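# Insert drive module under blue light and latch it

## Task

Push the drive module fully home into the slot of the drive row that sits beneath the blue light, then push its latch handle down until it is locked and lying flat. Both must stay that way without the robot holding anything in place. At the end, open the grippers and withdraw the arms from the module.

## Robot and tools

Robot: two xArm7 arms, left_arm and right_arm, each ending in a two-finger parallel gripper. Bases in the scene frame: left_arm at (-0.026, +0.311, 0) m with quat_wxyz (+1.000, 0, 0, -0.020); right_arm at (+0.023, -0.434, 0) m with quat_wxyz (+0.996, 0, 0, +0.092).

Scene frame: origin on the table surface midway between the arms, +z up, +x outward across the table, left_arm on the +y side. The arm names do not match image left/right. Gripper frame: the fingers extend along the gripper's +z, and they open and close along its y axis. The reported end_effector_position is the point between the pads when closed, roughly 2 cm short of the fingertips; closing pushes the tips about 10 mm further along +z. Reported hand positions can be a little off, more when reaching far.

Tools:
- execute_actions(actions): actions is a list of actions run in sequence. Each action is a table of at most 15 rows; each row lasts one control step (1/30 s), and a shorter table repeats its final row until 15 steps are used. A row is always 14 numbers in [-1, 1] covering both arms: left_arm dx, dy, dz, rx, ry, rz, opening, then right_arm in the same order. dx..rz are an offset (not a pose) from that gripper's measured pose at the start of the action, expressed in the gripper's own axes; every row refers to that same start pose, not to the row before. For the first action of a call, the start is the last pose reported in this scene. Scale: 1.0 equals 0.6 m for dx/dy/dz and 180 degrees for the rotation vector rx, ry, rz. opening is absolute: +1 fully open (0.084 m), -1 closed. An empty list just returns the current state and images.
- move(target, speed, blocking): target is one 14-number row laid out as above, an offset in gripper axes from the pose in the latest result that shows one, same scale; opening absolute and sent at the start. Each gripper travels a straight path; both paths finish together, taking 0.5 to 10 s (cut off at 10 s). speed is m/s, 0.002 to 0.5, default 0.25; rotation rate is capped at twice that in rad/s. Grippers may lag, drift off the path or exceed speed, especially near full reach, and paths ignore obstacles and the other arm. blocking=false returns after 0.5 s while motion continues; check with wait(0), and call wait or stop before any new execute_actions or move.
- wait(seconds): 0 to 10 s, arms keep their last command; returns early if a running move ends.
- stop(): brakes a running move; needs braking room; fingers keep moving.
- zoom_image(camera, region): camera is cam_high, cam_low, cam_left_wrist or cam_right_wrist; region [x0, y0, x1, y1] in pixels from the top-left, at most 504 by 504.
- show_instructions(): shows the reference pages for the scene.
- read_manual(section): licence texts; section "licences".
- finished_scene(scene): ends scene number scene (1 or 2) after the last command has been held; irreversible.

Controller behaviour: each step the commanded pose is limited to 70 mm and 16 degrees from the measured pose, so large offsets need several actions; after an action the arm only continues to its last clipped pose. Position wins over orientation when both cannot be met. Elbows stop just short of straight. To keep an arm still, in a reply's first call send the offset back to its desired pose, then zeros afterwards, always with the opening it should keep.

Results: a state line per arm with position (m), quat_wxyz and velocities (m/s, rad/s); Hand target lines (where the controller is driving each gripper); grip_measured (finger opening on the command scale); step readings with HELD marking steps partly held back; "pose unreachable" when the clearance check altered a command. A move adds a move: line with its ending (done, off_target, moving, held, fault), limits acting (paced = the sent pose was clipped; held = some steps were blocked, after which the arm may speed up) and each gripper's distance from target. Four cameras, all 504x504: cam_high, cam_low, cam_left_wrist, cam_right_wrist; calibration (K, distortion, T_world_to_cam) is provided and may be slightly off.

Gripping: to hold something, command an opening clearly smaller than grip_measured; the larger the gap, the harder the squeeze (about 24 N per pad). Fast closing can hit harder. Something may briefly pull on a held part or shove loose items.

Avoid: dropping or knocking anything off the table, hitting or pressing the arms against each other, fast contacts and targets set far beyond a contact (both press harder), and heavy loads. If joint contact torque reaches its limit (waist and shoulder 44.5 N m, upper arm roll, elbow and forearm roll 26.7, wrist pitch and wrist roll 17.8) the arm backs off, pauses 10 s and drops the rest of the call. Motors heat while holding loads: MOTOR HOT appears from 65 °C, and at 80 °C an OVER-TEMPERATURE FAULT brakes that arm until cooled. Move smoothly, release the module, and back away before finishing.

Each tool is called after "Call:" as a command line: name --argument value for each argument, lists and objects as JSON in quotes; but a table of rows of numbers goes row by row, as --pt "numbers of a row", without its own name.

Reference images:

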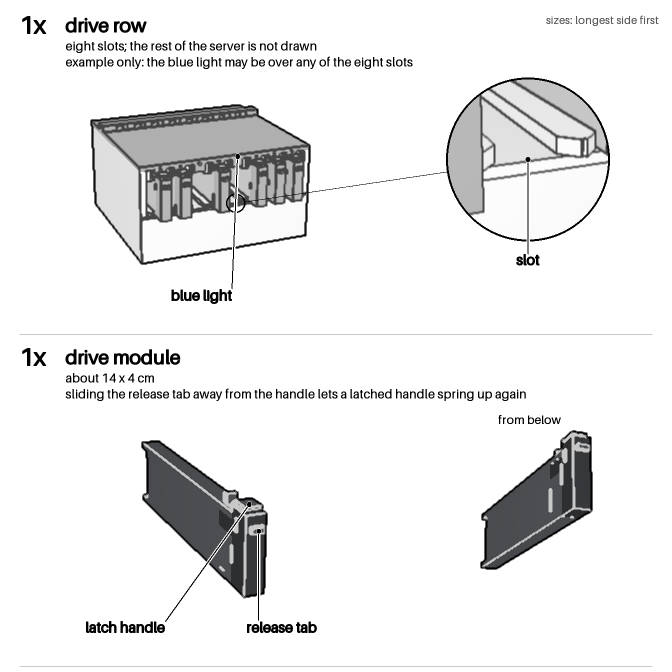

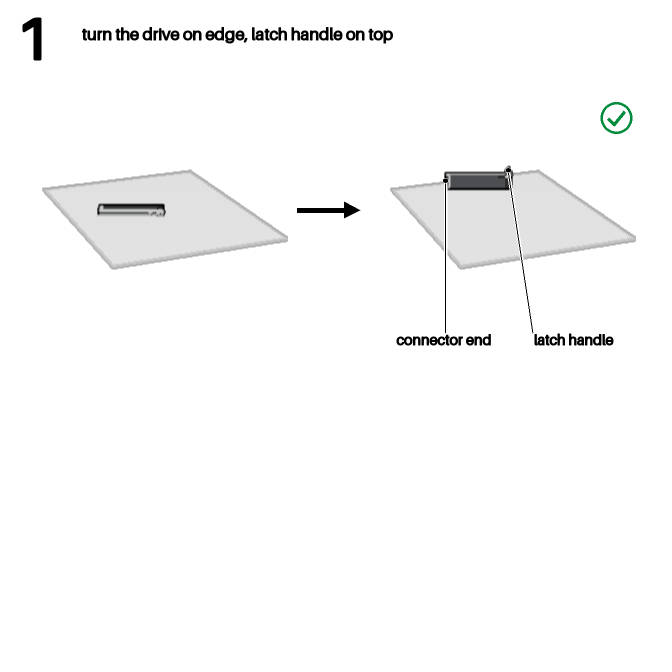

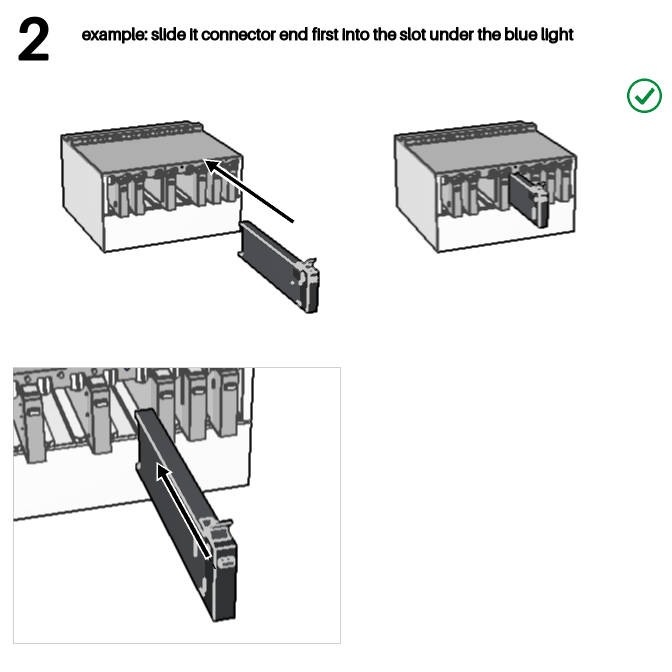

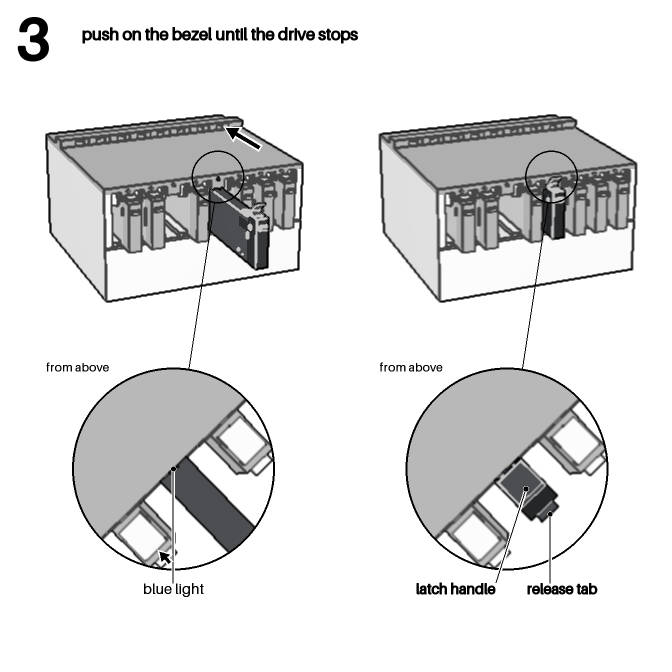

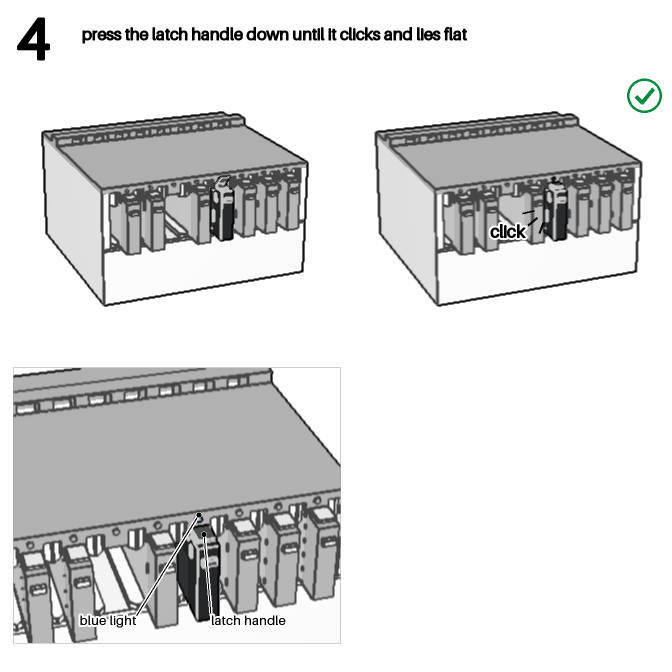

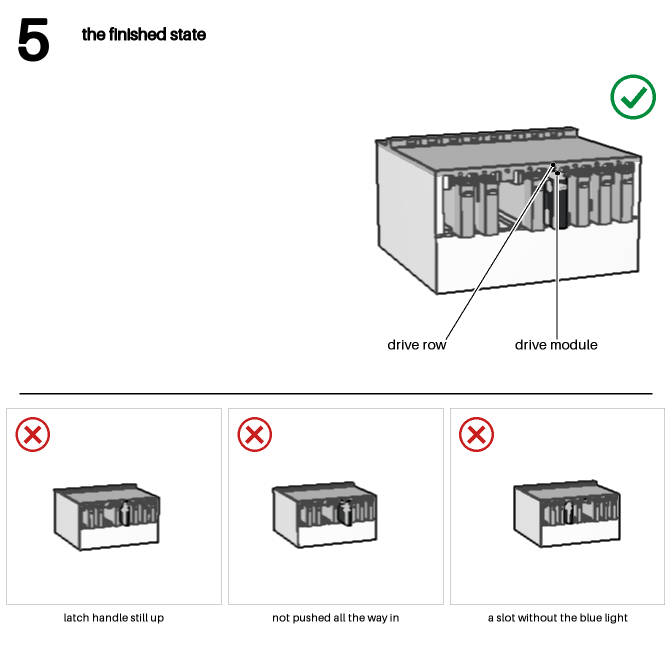

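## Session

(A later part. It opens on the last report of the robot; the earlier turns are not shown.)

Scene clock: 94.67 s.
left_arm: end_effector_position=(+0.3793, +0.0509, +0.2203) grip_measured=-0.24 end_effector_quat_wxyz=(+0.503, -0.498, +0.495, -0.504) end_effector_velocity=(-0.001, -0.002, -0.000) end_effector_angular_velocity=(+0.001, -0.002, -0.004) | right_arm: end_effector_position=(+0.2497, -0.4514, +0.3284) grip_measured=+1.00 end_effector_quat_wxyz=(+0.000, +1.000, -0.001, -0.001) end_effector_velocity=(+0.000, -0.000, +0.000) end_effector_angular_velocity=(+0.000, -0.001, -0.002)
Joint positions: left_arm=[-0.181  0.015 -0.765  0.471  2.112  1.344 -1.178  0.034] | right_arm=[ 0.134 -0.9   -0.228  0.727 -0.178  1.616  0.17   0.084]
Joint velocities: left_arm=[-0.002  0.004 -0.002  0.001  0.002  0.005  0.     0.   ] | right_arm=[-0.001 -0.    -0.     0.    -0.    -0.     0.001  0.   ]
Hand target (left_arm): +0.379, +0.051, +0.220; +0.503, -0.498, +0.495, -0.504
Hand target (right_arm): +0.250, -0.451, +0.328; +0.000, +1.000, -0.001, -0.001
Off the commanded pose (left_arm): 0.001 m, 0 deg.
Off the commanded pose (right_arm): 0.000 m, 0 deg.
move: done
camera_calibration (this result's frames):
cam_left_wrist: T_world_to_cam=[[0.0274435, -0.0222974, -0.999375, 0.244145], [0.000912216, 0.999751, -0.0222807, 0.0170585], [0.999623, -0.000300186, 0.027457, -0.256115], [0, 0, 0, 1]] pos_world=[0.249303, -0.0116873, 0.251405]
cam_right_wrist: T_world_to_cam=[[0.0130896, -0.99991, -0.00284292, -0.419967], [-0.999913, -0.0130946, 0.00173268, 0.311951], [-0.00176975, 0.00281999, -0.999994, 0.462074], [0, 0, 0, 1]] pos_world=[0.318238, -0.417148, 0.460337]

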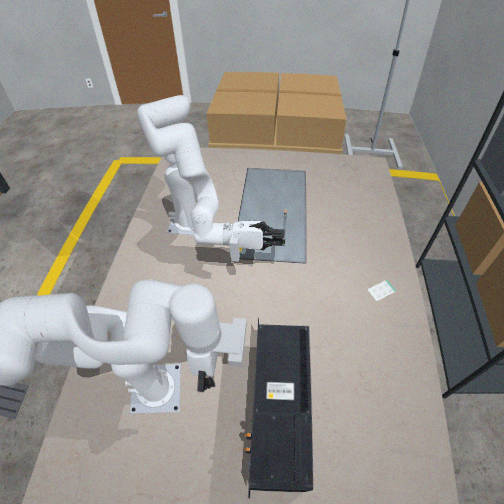

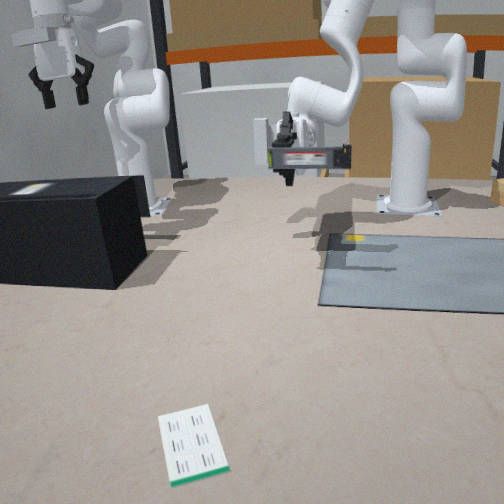

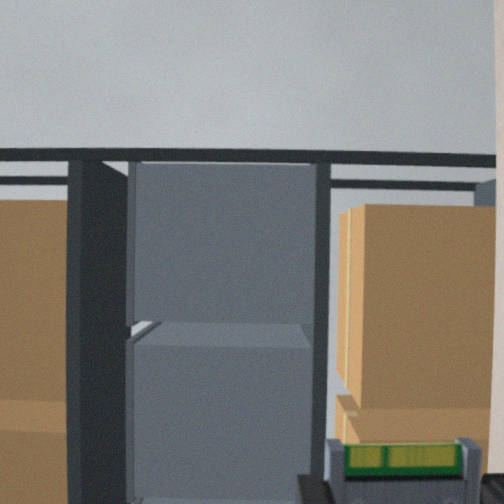

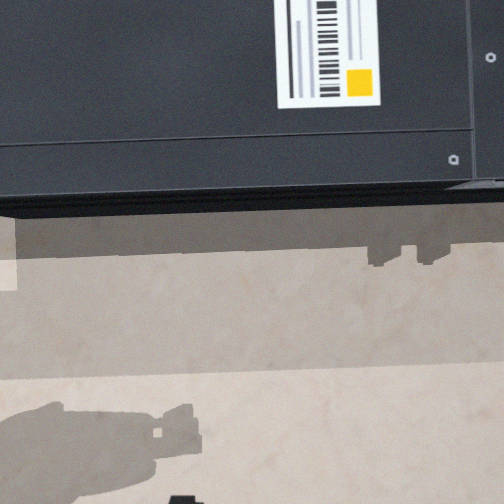

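Call:
move --target '[0,0,0,0,0,0,-0.7,-0.1,0.283,0.2,0,0.333,0,1]' --speed 0.2

Scene clock: 101.00 s.
left_arm: end_effector_position=(+0.3793, +0.0509, +0.2203) grip_measured=-0.24 end_effector_quat_wxyz=(+0.503, -0.498, +0.495, -0.504) end_effector_velocity=(+0.000, +0.000, -0.001) end_effector_angular_velocity=(-0.000, +0.002, +0.001) | right_arm: end_effector_position=(+0.1890, -0.6197, +0.2076) grip_measured=+1.00 end_effector_quat_wxyz=(-0.001, +0.867, -0.001, +0.499) end_effector_velocity=(-0.001, -0.001, -0.000) end_effector_angular_velocity=(+0.000, -0.004, -0.002)
Joint positions: left_arm=[-0.181  0.015 -0.765  0.471  2.112  1.344 -1.178  0.034] | right_arm=[-0.979 -2.036 -1.567  0.056 -0.845  1.287 -0.779  0.084]
Joint velocities: left_arm=[ 0.     0.001  0.    -0.    -0.001 -0.001 -0.     0.   ] | right_arm=[-0.003  0.002 -0.005  0.002 -0.001 -0.002 -0.005 -0.   ]
Hand target (left_arm): +0.379, +0.051, +0.220; +0.503, -0.498, +0.495, -0.504
Hand target (right_arm): +0.189, -0.620, +0.208; -0.001, +0.867, -0.001, +0.499
Off the commanded pose (left_arm): 0.000 m, 0 deg.
Off the commanded pose (right_arm): 0.002 m, 0 deg.
move: done
camera_calibration (this result's frames):
cam_left_wrist: T_world_to_cam=[[0.0274427, -0.022297, -0.999375, 0.244145], [0.000912756, 0.999751, -0.0222803, 0.0170583], [0.999623, -0.000300753, 0.0274562, -0.256115], [0, 0, 0, 1]] pos_world=[0.249303, -0.0116874, 0.251404]
cam_right_wrist: T_world_to_cam=[[0.00956747, -0.999908, 0.00956733, -0.589723], [-0.502371, -0.0130791, -0.864553, 0.335034], [0.864599, 0.00346525, -0.50245, 0.0750038], [0, 0, 0, 1]] pos_world=[0.109105, -0.585547, 0.332983]

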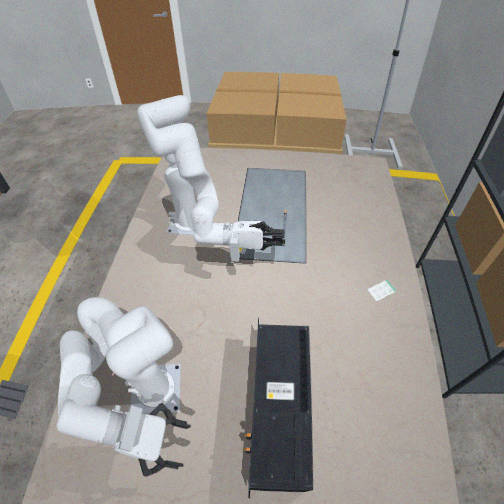

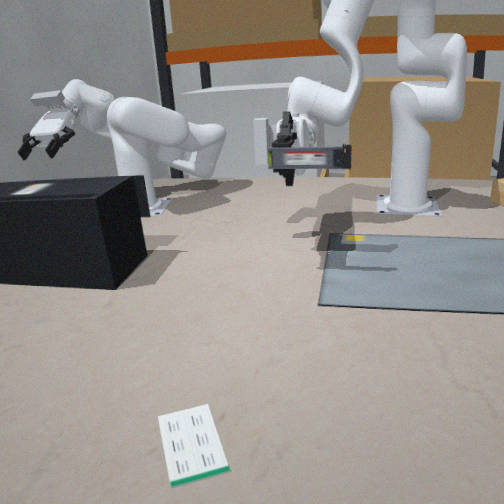

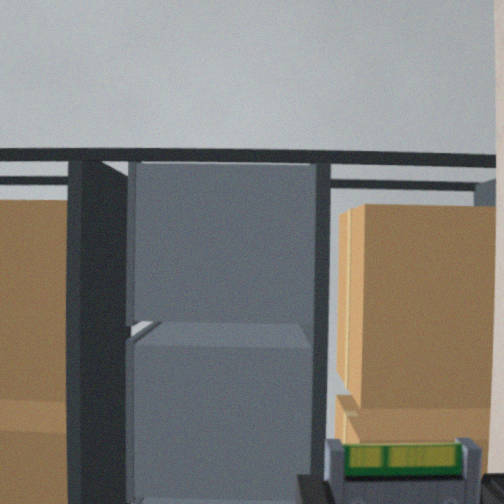

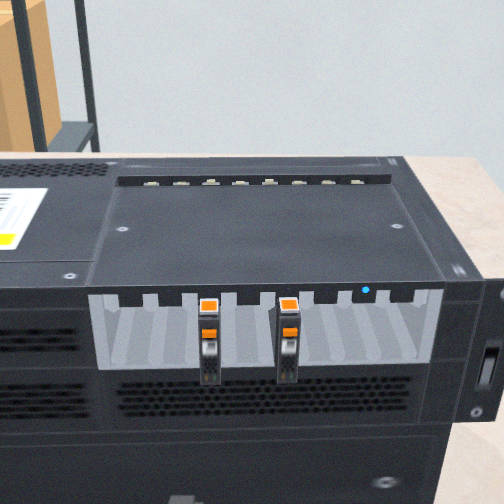

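Call:
move --target '[0,0,0,0,0,0,-0.7,0.287,-0.367,-0.01,0,-0.333,0,1]' --speed 0.2

Scene clock: 115.50 s.
left_arm: end_effector_position=(+0.3793, +0.0509, +0.2203) grip_measured=-0.24 end_effector_quat_wxyz=(+0.503, -0.498, +0.495, -0.504) end_effector_velocity=(-0.000, +0.000, -0.001) end_effector_angular_velocity=(-0.001, +0.002, +0.000) | right_arm: end_effector_position=(+0.2711, -0.4011, +0.3605) grip_measured=+1.00 end_effector_quat_wxyz=(-0.000, +1.000, -0.001, -0.001) end_effector_velocity=(+0.000, +0.001, +0.001) end_effector_angular_velocity=(-0.001, -0.000, +0.002)
Joint positions: left_arm=[-0.181  0.015 -0.765  0.471  2.112  1.344 -1.178  0.034] | right_arm=[-0.002 -0.758 -0.03   0.869 -0.02   1.628  0.161  0.084]
Joint velocities: left_arm=[-0.     0.002  0.    -0.    -0.    -0.    -0.001  0.   ] | right_arm=[0.002 0.002 0.001 0.004 0.    0.002 0.001 0.   ]
Hand target (left_arm): +0.379, +0.051, +0.220; +0.503, -0.498, +0.495, -0.504
Hand target (right_arm): +0.271, -0.401, +0.361; +0.000, +1.000, -0.001, -0.001
Off the commanded pose (left_arm): 0.000 m, 0 deg.
Off the commanded pose (right_arm): 0.001 m, 0 deg.
move: done
camera_calibration (this result's frames):
cam_left_wrist: T_world_to_cam=[[0.0274427, -0.0222969, -0.999375, 0.244145], [0.000912909, 0.999751, -0.0222803, 0.0170583], [0.999623, -0.000300907, 0.0274562, -0.256115], [0, 0, 0, 1]] pos_world=[0.249303, -0.0116874, 0.251404]
cam_right_wrist: T_world_to_cam=[[0.0131683, -0.999909, -0.00287241, -0.369837], [-0.999912, -0.0131729, 0.00160222, 0.333873], [-0.00163992, 0.00285106, -0.999995, 0.494043], [0, 0, 0, 1]] pos_world=[0.339524, -0.366813, 0.492443]

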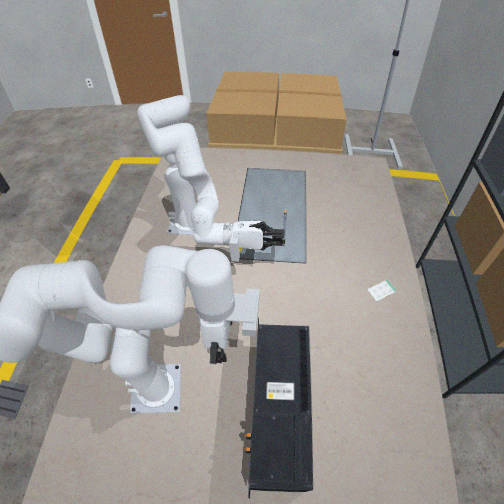

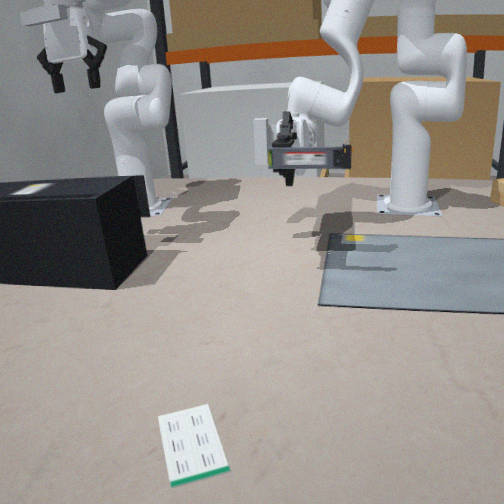

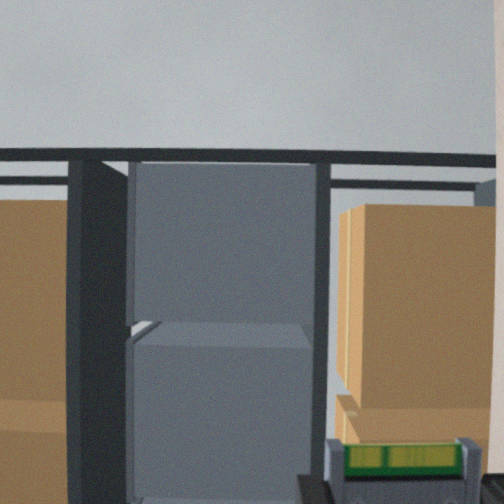

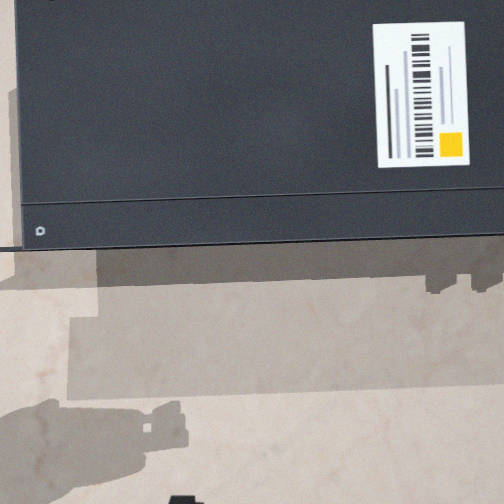

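Call:
move --target '[0,0,0,0,0,0,-0.7,0.21,-0.86,0.04,0,0,0.5,1]' --speed 0.25

Scene clock: 122.90 s.
left_arm: end_effector_position=(+0.3793, +0.0509, +0.2203) grip_measured=-0.24 end_effector_quat_wxyz=(+0.503, -0.498, +0.495, -0.504) end_effector_velocity=(-0.000, -0.000, -0.000) end_effector_angular_velocity=(-0.001, +0.001, -0.000) | right_arm: end_effector_position=(+0.3987, +0.1145, +0.3357) grip_measured=+1.00 end_effector_quat_wxyz=(+0.041, -0.705, +0.708, +0.006) end_effector_velocity=(-0.002, +0.002, -0.006) end_effector_angular_velocity=(-0.008, +0.007, +0.004)
Joint positions: left_arm=[-0.181  0.015 -0.765  0.471  2.112  1.344 -1.178  0.034] | right_arm=[ 0.657  0.897  0.555  2.707 -0.457  1.778  2.646  0.084]
Joint velocities: left_arm=[ 0.     0.001 -0.001  0.    -0.     0.    -0.001 -0.   ] | right_arm=[ 0.02   0.001 -0.075 -0.001  0.062 -0.006 -0.012 -0.   ]
Hand target (left_arm): +0.379, +0.051, +0.220; +0.503, -0.498, +0.495, -0.504
Hand target (right_arm): +0.398, +0.115, +0.335; -0.041, +0.705, -0.708, -0.006
Off the commanded pose (left_arm): 0.000 m, 0 deg.
Off the commanded pose (right_arm): 0.001 m, 5 deg.
elbow stopped short (right arm): the move would have taken joint 4 (elbow) straighter than the controller allows; a more bent joint 4 avoids this.
move: off_target (right_arm)
camera_calibration (this result's frames):
cam_left_wrist: T_world_to_cam=[[0.0274427, -0.022297, -0.999375, 0.244145], [0.000912966, 0.999751, -0.0222804, 0.0170583], [0.999623, -0.000300961, 0.0274563, -0.256115], [0, 0, 0, 1]] pos_world=[0.249303, -0.0116874, 0.251404]
cam_right_wrist: T_world_to_cam=[[-0.998485, -0.0102589, -0.0540509, 0.451138], [-0.0138087, 0.997743, 0.0657153, -0.0620878], [0.0532547, 0.0663621, -0.996373, 0.437536], [0, 0, 0, 1]] pos_world=[0.426297, 0.0375401, 0.464414]

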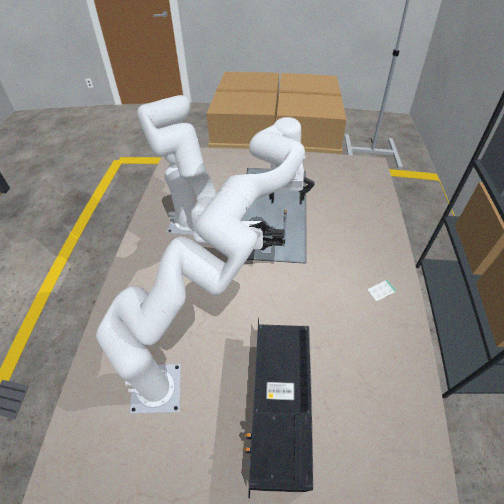

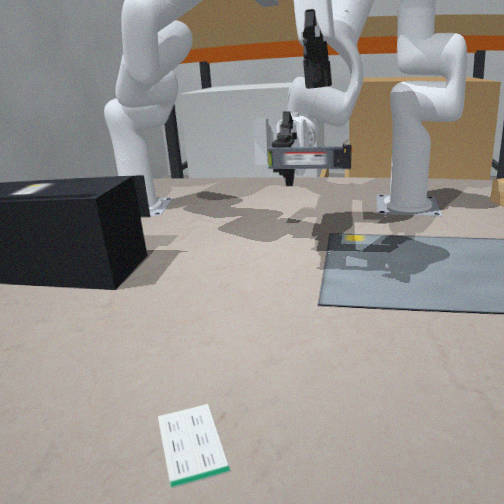

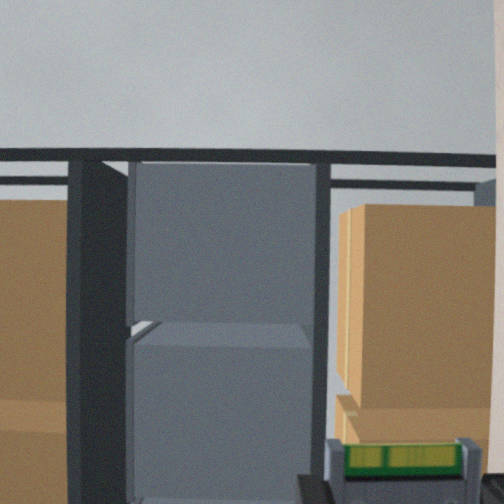

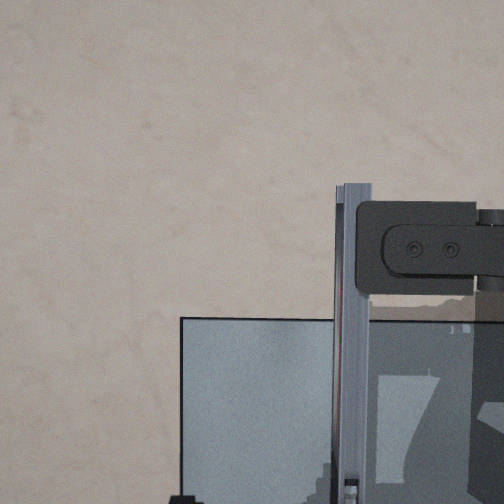

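Call:
move --target '[0.2,0,0,0,0,0,-0.7,0.2,0,0.05,-0.016,0.021,0,1]' --speed 0.12

Scene clock: 129.13 s.
left_arm: end_effector_position=(+0.3796, -0.0683, +0.2202) grip_measured=-0.24 end_effector_quat_wxyz=(+0.503, -0.499, +0.495, -0.503) end_effector_velocity=(+0.000, -0.001, +0.000) end_effector_angular_velocity=(-0.000, +0.000, +0.001) | right_arm: end_effector_position=(+0.3999, -0.0029, +0.2977) grip_measured=+1.00 end_effector_quat_wxyz=(+0.000, -0.706, +0.708, +0.002) end_effector_velocity=(-0.001, +0.000, -0.000) end_effector_angular_velocity=(+0.000, +0.000, +0.003)
Joint positions: left_arm=[-0.344  0.382 -0.806  0.808  2.068  1.588 -0.979  0.034] | right_arm=[ 0.158  0.4    0.666  1.752 -0.242  1.434  2.575  0.084]
Joint velocities: left_arm=[-0.001  0.001  0.     0.003 -0.001  0.     0.002 -0.   ] | right_arm=[-0.002 -0.003  0.002 -0.006  0.001 -0.003 -0.002 -0.   ]
Hand target (left_arm): +0.379, -0.069, +0.220; +0.503, -0.499, +0.495, -0.503
Hand target (right_arm): +0.400, -0.004, +0.298; -0.000, +0.706, -0.708, -0.002
Off the commanded pose (left_arm): 0.001 m, 0 deg.
Off the commanded pose (right_arm): 0.000 m, 0 deg.
move: done
camera_calibration (this result's frames):
cam_left_wrist: T_world_to_cam=[[0.0270674, -0.0216151, -0.9994, 0.24163], [-0.000827702, 0.999765, -0.0216454, 0.136775], [0.999633, 0.00141309, 0.0270432, -0.256257], [0, 0, 0, 1]] pos_world=[0.249736, -0.131158, 0.251376]
cam_right_wrist: T_world_to_cam=[[-0.999905, -0.0137506, -0.000426274, 0.433673], [-0.0137517, 0.999902, 0.00263243, 0.0763597], [0.000390035, 0.00263805, -0.999996, 0.429435], [0, 0, 0, 1]] pos_world=[0.434514, -0.0715218, 0.429417]

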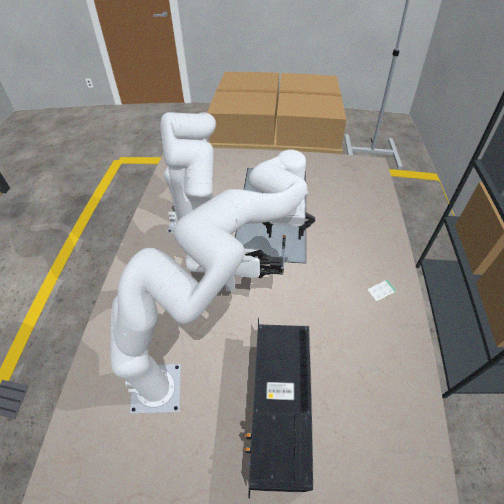

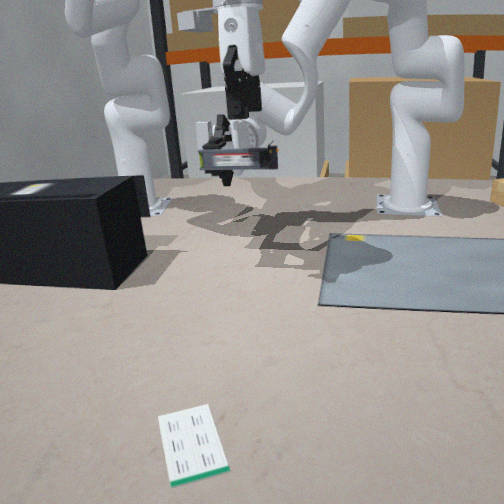

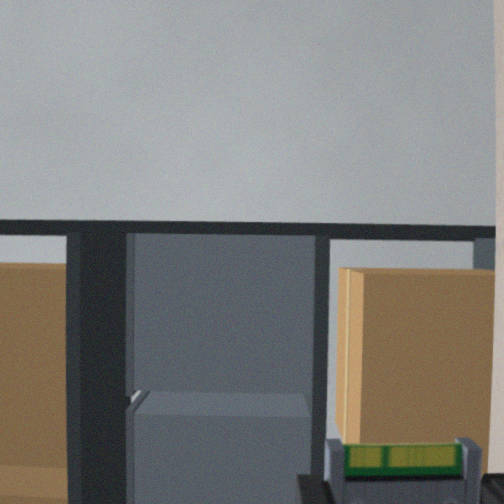

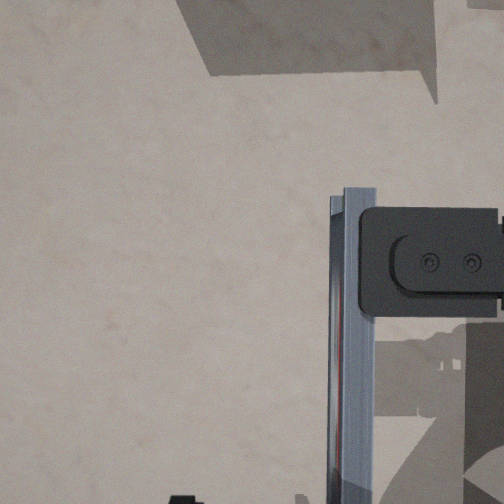

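Call:
move --target '[0,0,0,0,0,0,-0.7,0,0,0,0,0,0,0.1]'

Call:
move --target '[0,0,0,0,0,0,-0.7,0,0,0.115,0,0,0,0.1]' --speed 0.05

Call:
zoom_image --camera "cam_low" --region '[170, 80, 320, 200]'

Scene clock: 136.37 s.
left_arm: end_effector_position=(+0.3796, -0.0683, +0.2202) grip_measured=-0.24 end_effector_quat_wxyz=(+0.503, -0.499, +0.495, -0.503) end_effector_velocity=(+0.000, -0.000, +0.000) end_effector_angular_velocity=(+0.000, -0.002, -0.000) | right_arm: end_effector_position=(+0.3999, -0.0030, +0.2977) grip_measured=+0.09 end_effector_quat_wxyz=(+0.000, -0.706, +0.708, +0.002) end_effector_velocity=(-0.000, +0.000, -0.000) end_effector_angular_velocity=(+0.000, +0.001, -0.000)
Joint positions: left_arm=[-0.344  0.382 -0.806  0.808  2.068  1.588 -0.979  0.034] | right_arm=[ 0.158  0.4    0.666  1.752 -0.242  1.434  2.575  0.048]
Joint velocities: left_arm=[ 0.    -0.     0.    -0.     0.002  0.001  0.     0.   ] | right_arm=[-0.     0.     0.    -0.     0.001 -0.    -0.     0.   ]
Hand target (left_arm): +0.380, -0.068, +0.220; +0.503, -0.499, +0.495, -0.503
Hand target (right_arm): +0.400, -0.003, +0.298; -0.000, +0.706, -0.708, -0.002
Off the commanded pose (left_arm): 0.000 m, 0 deg.
Off the commanded pose (right_arm): 0.000 m, 0 deg.
move: done
camera_calibration (this result's frames):
cam_left_wrist: T_world_to_cam=[[0.0270661, -0.0216206, -0.9994, 0.241632], [-0.00081456, 0.999765, -0.0216506, 0.136778], [0.999633, 0.00140007, 0.0270422, -0.256253], [0, 0, 0, 1]] pos_world=[0.249731, -0.131163, 0.251378]
cam_right_wrist: T_world_to_cam=[[-0.999906, -0.013727, -0.000429221, 0.433684], [-0.013728, 0.999902, 0.00262654, 0.0763611], [0.000393124, 0.00263219, -0.999996, 0.429432], [0, 0, 0, 1]] pos_world=[0.434523, -0.0715308, 0.429416]

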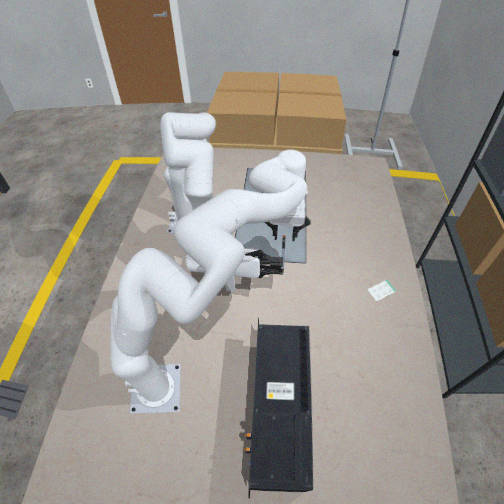

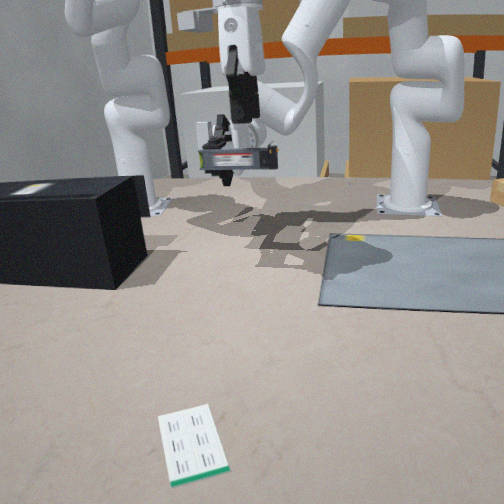

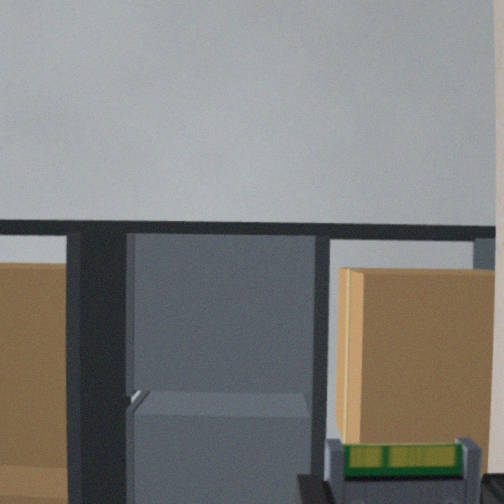

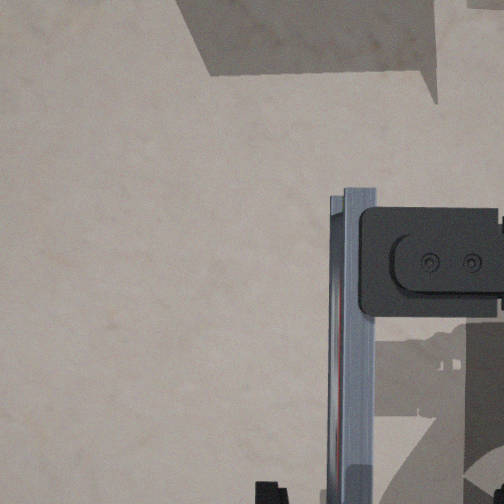

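Scene clock: 138.00 s.
left_arm: end_effector_position=(+0.3796, -0.0683, +0.2202) grip_measured=-0.24 end_effector_quat_wxyz=(+0.503, -0.499, +0.495, -0.503) end_effector_velocity=(-0.000, -0.000, +0.000) end_effector_angular_velocity=(-0.001, -0.000, +0.000) | right_arm: end_effector_position=(+0.3996, -0.0025, +0.2290) grip_measured=+0.09 end_effector_quat_wxyz=(+0.001, -0.707, +0.708, +0.002) end_effector_velocity=(+0.000, +0.002, +0.004) end_effector_angular_velocity=(+0.006, -0.007, +0.001)
Joint positions: left_arm=[-0.344  0.382 -0.806  0.808  2.068  1.588 -0.979  0.034] | right_arm=[ 0.136  0.412  0.656  1.569 -0.257  1.244  2.591  0.048]
Joint velocities: left_arm=[ 0.    -0.001 -0.    -0.    -0.001 -0.    -0.001  0.   ] | right_arm=[ 0.001 -0.005  0.001  0.003 -0.    -0.002  0.     0.   ]
Hand target (left_arm): +0.380, -0.068, +0.220; +0.503, -0.499, +0.495, -0.503
Hand target (right_arm): +0.399, -0.003, +0.229; -0.000, +0.707, -0.708, -0.002
Off the commanded pose (left_arm): 0.000 m, 0 deg.
Off the commanded pose (right_arm): 0.000 m, 0 deg.
move: done
camera_calibration (this result's frames):
cam_left_wrist: T_world_to_cam=[[0.0270662, -0.0216206, -0.9994, 0.241632], [-0.000814676, 0.999765, -0.0216505, 0.136778], [0.999633, 0.00140018, 0.0270422, -0.256253], [0, 0, 0, 1]] pos_world=[0.249731, -0.131163, 0.251378]
cam_right_wrist: T_world_to_cam=[[-0.999898, -0.0142686, -0.000767004, 0.433413], [-0.014271, 0.999893, 0.0031892, 0.0761555], [0.000721417, 0.00319982, -0.999995, 0.360611], [0, 0, 0, 1]] pos_world=[0.434195, -0.0711171, 0.360699]

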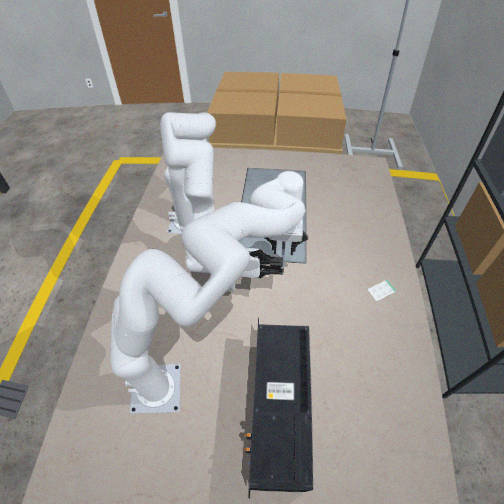

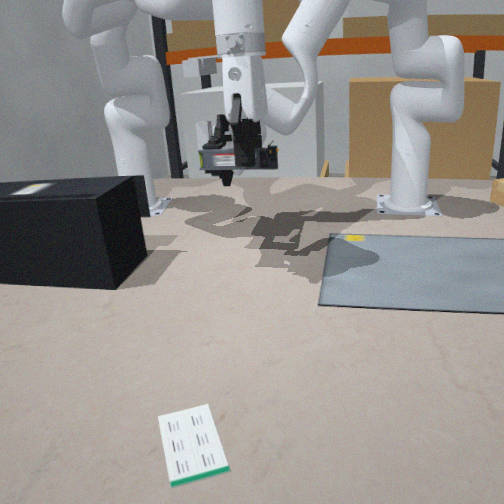

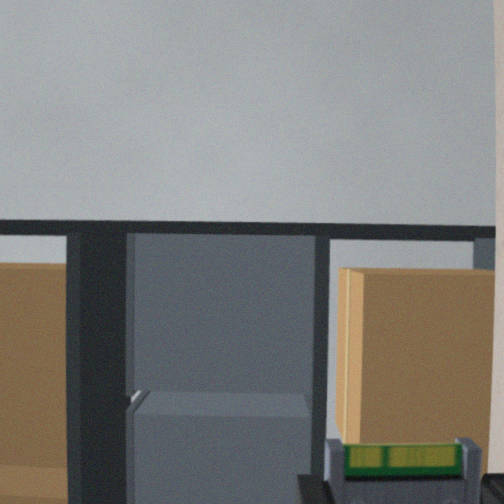

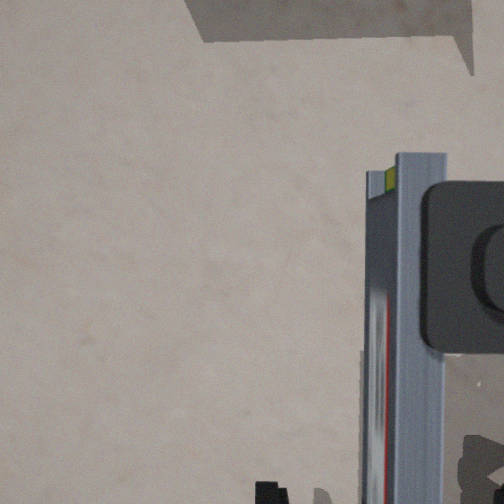

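Region (170, 80, 320, 200) of cam_low's 504x504 image, scaled by 3.360, with more detail than that image has; it fills the top 403 rows of this view, and the rest is white.

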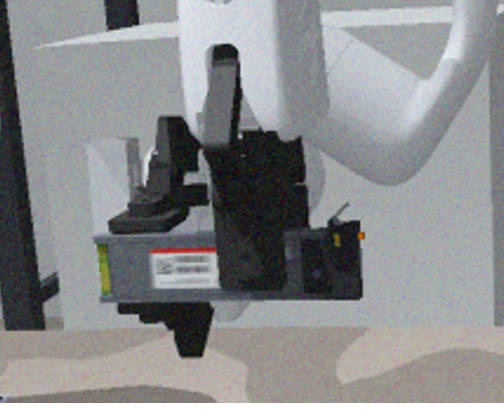

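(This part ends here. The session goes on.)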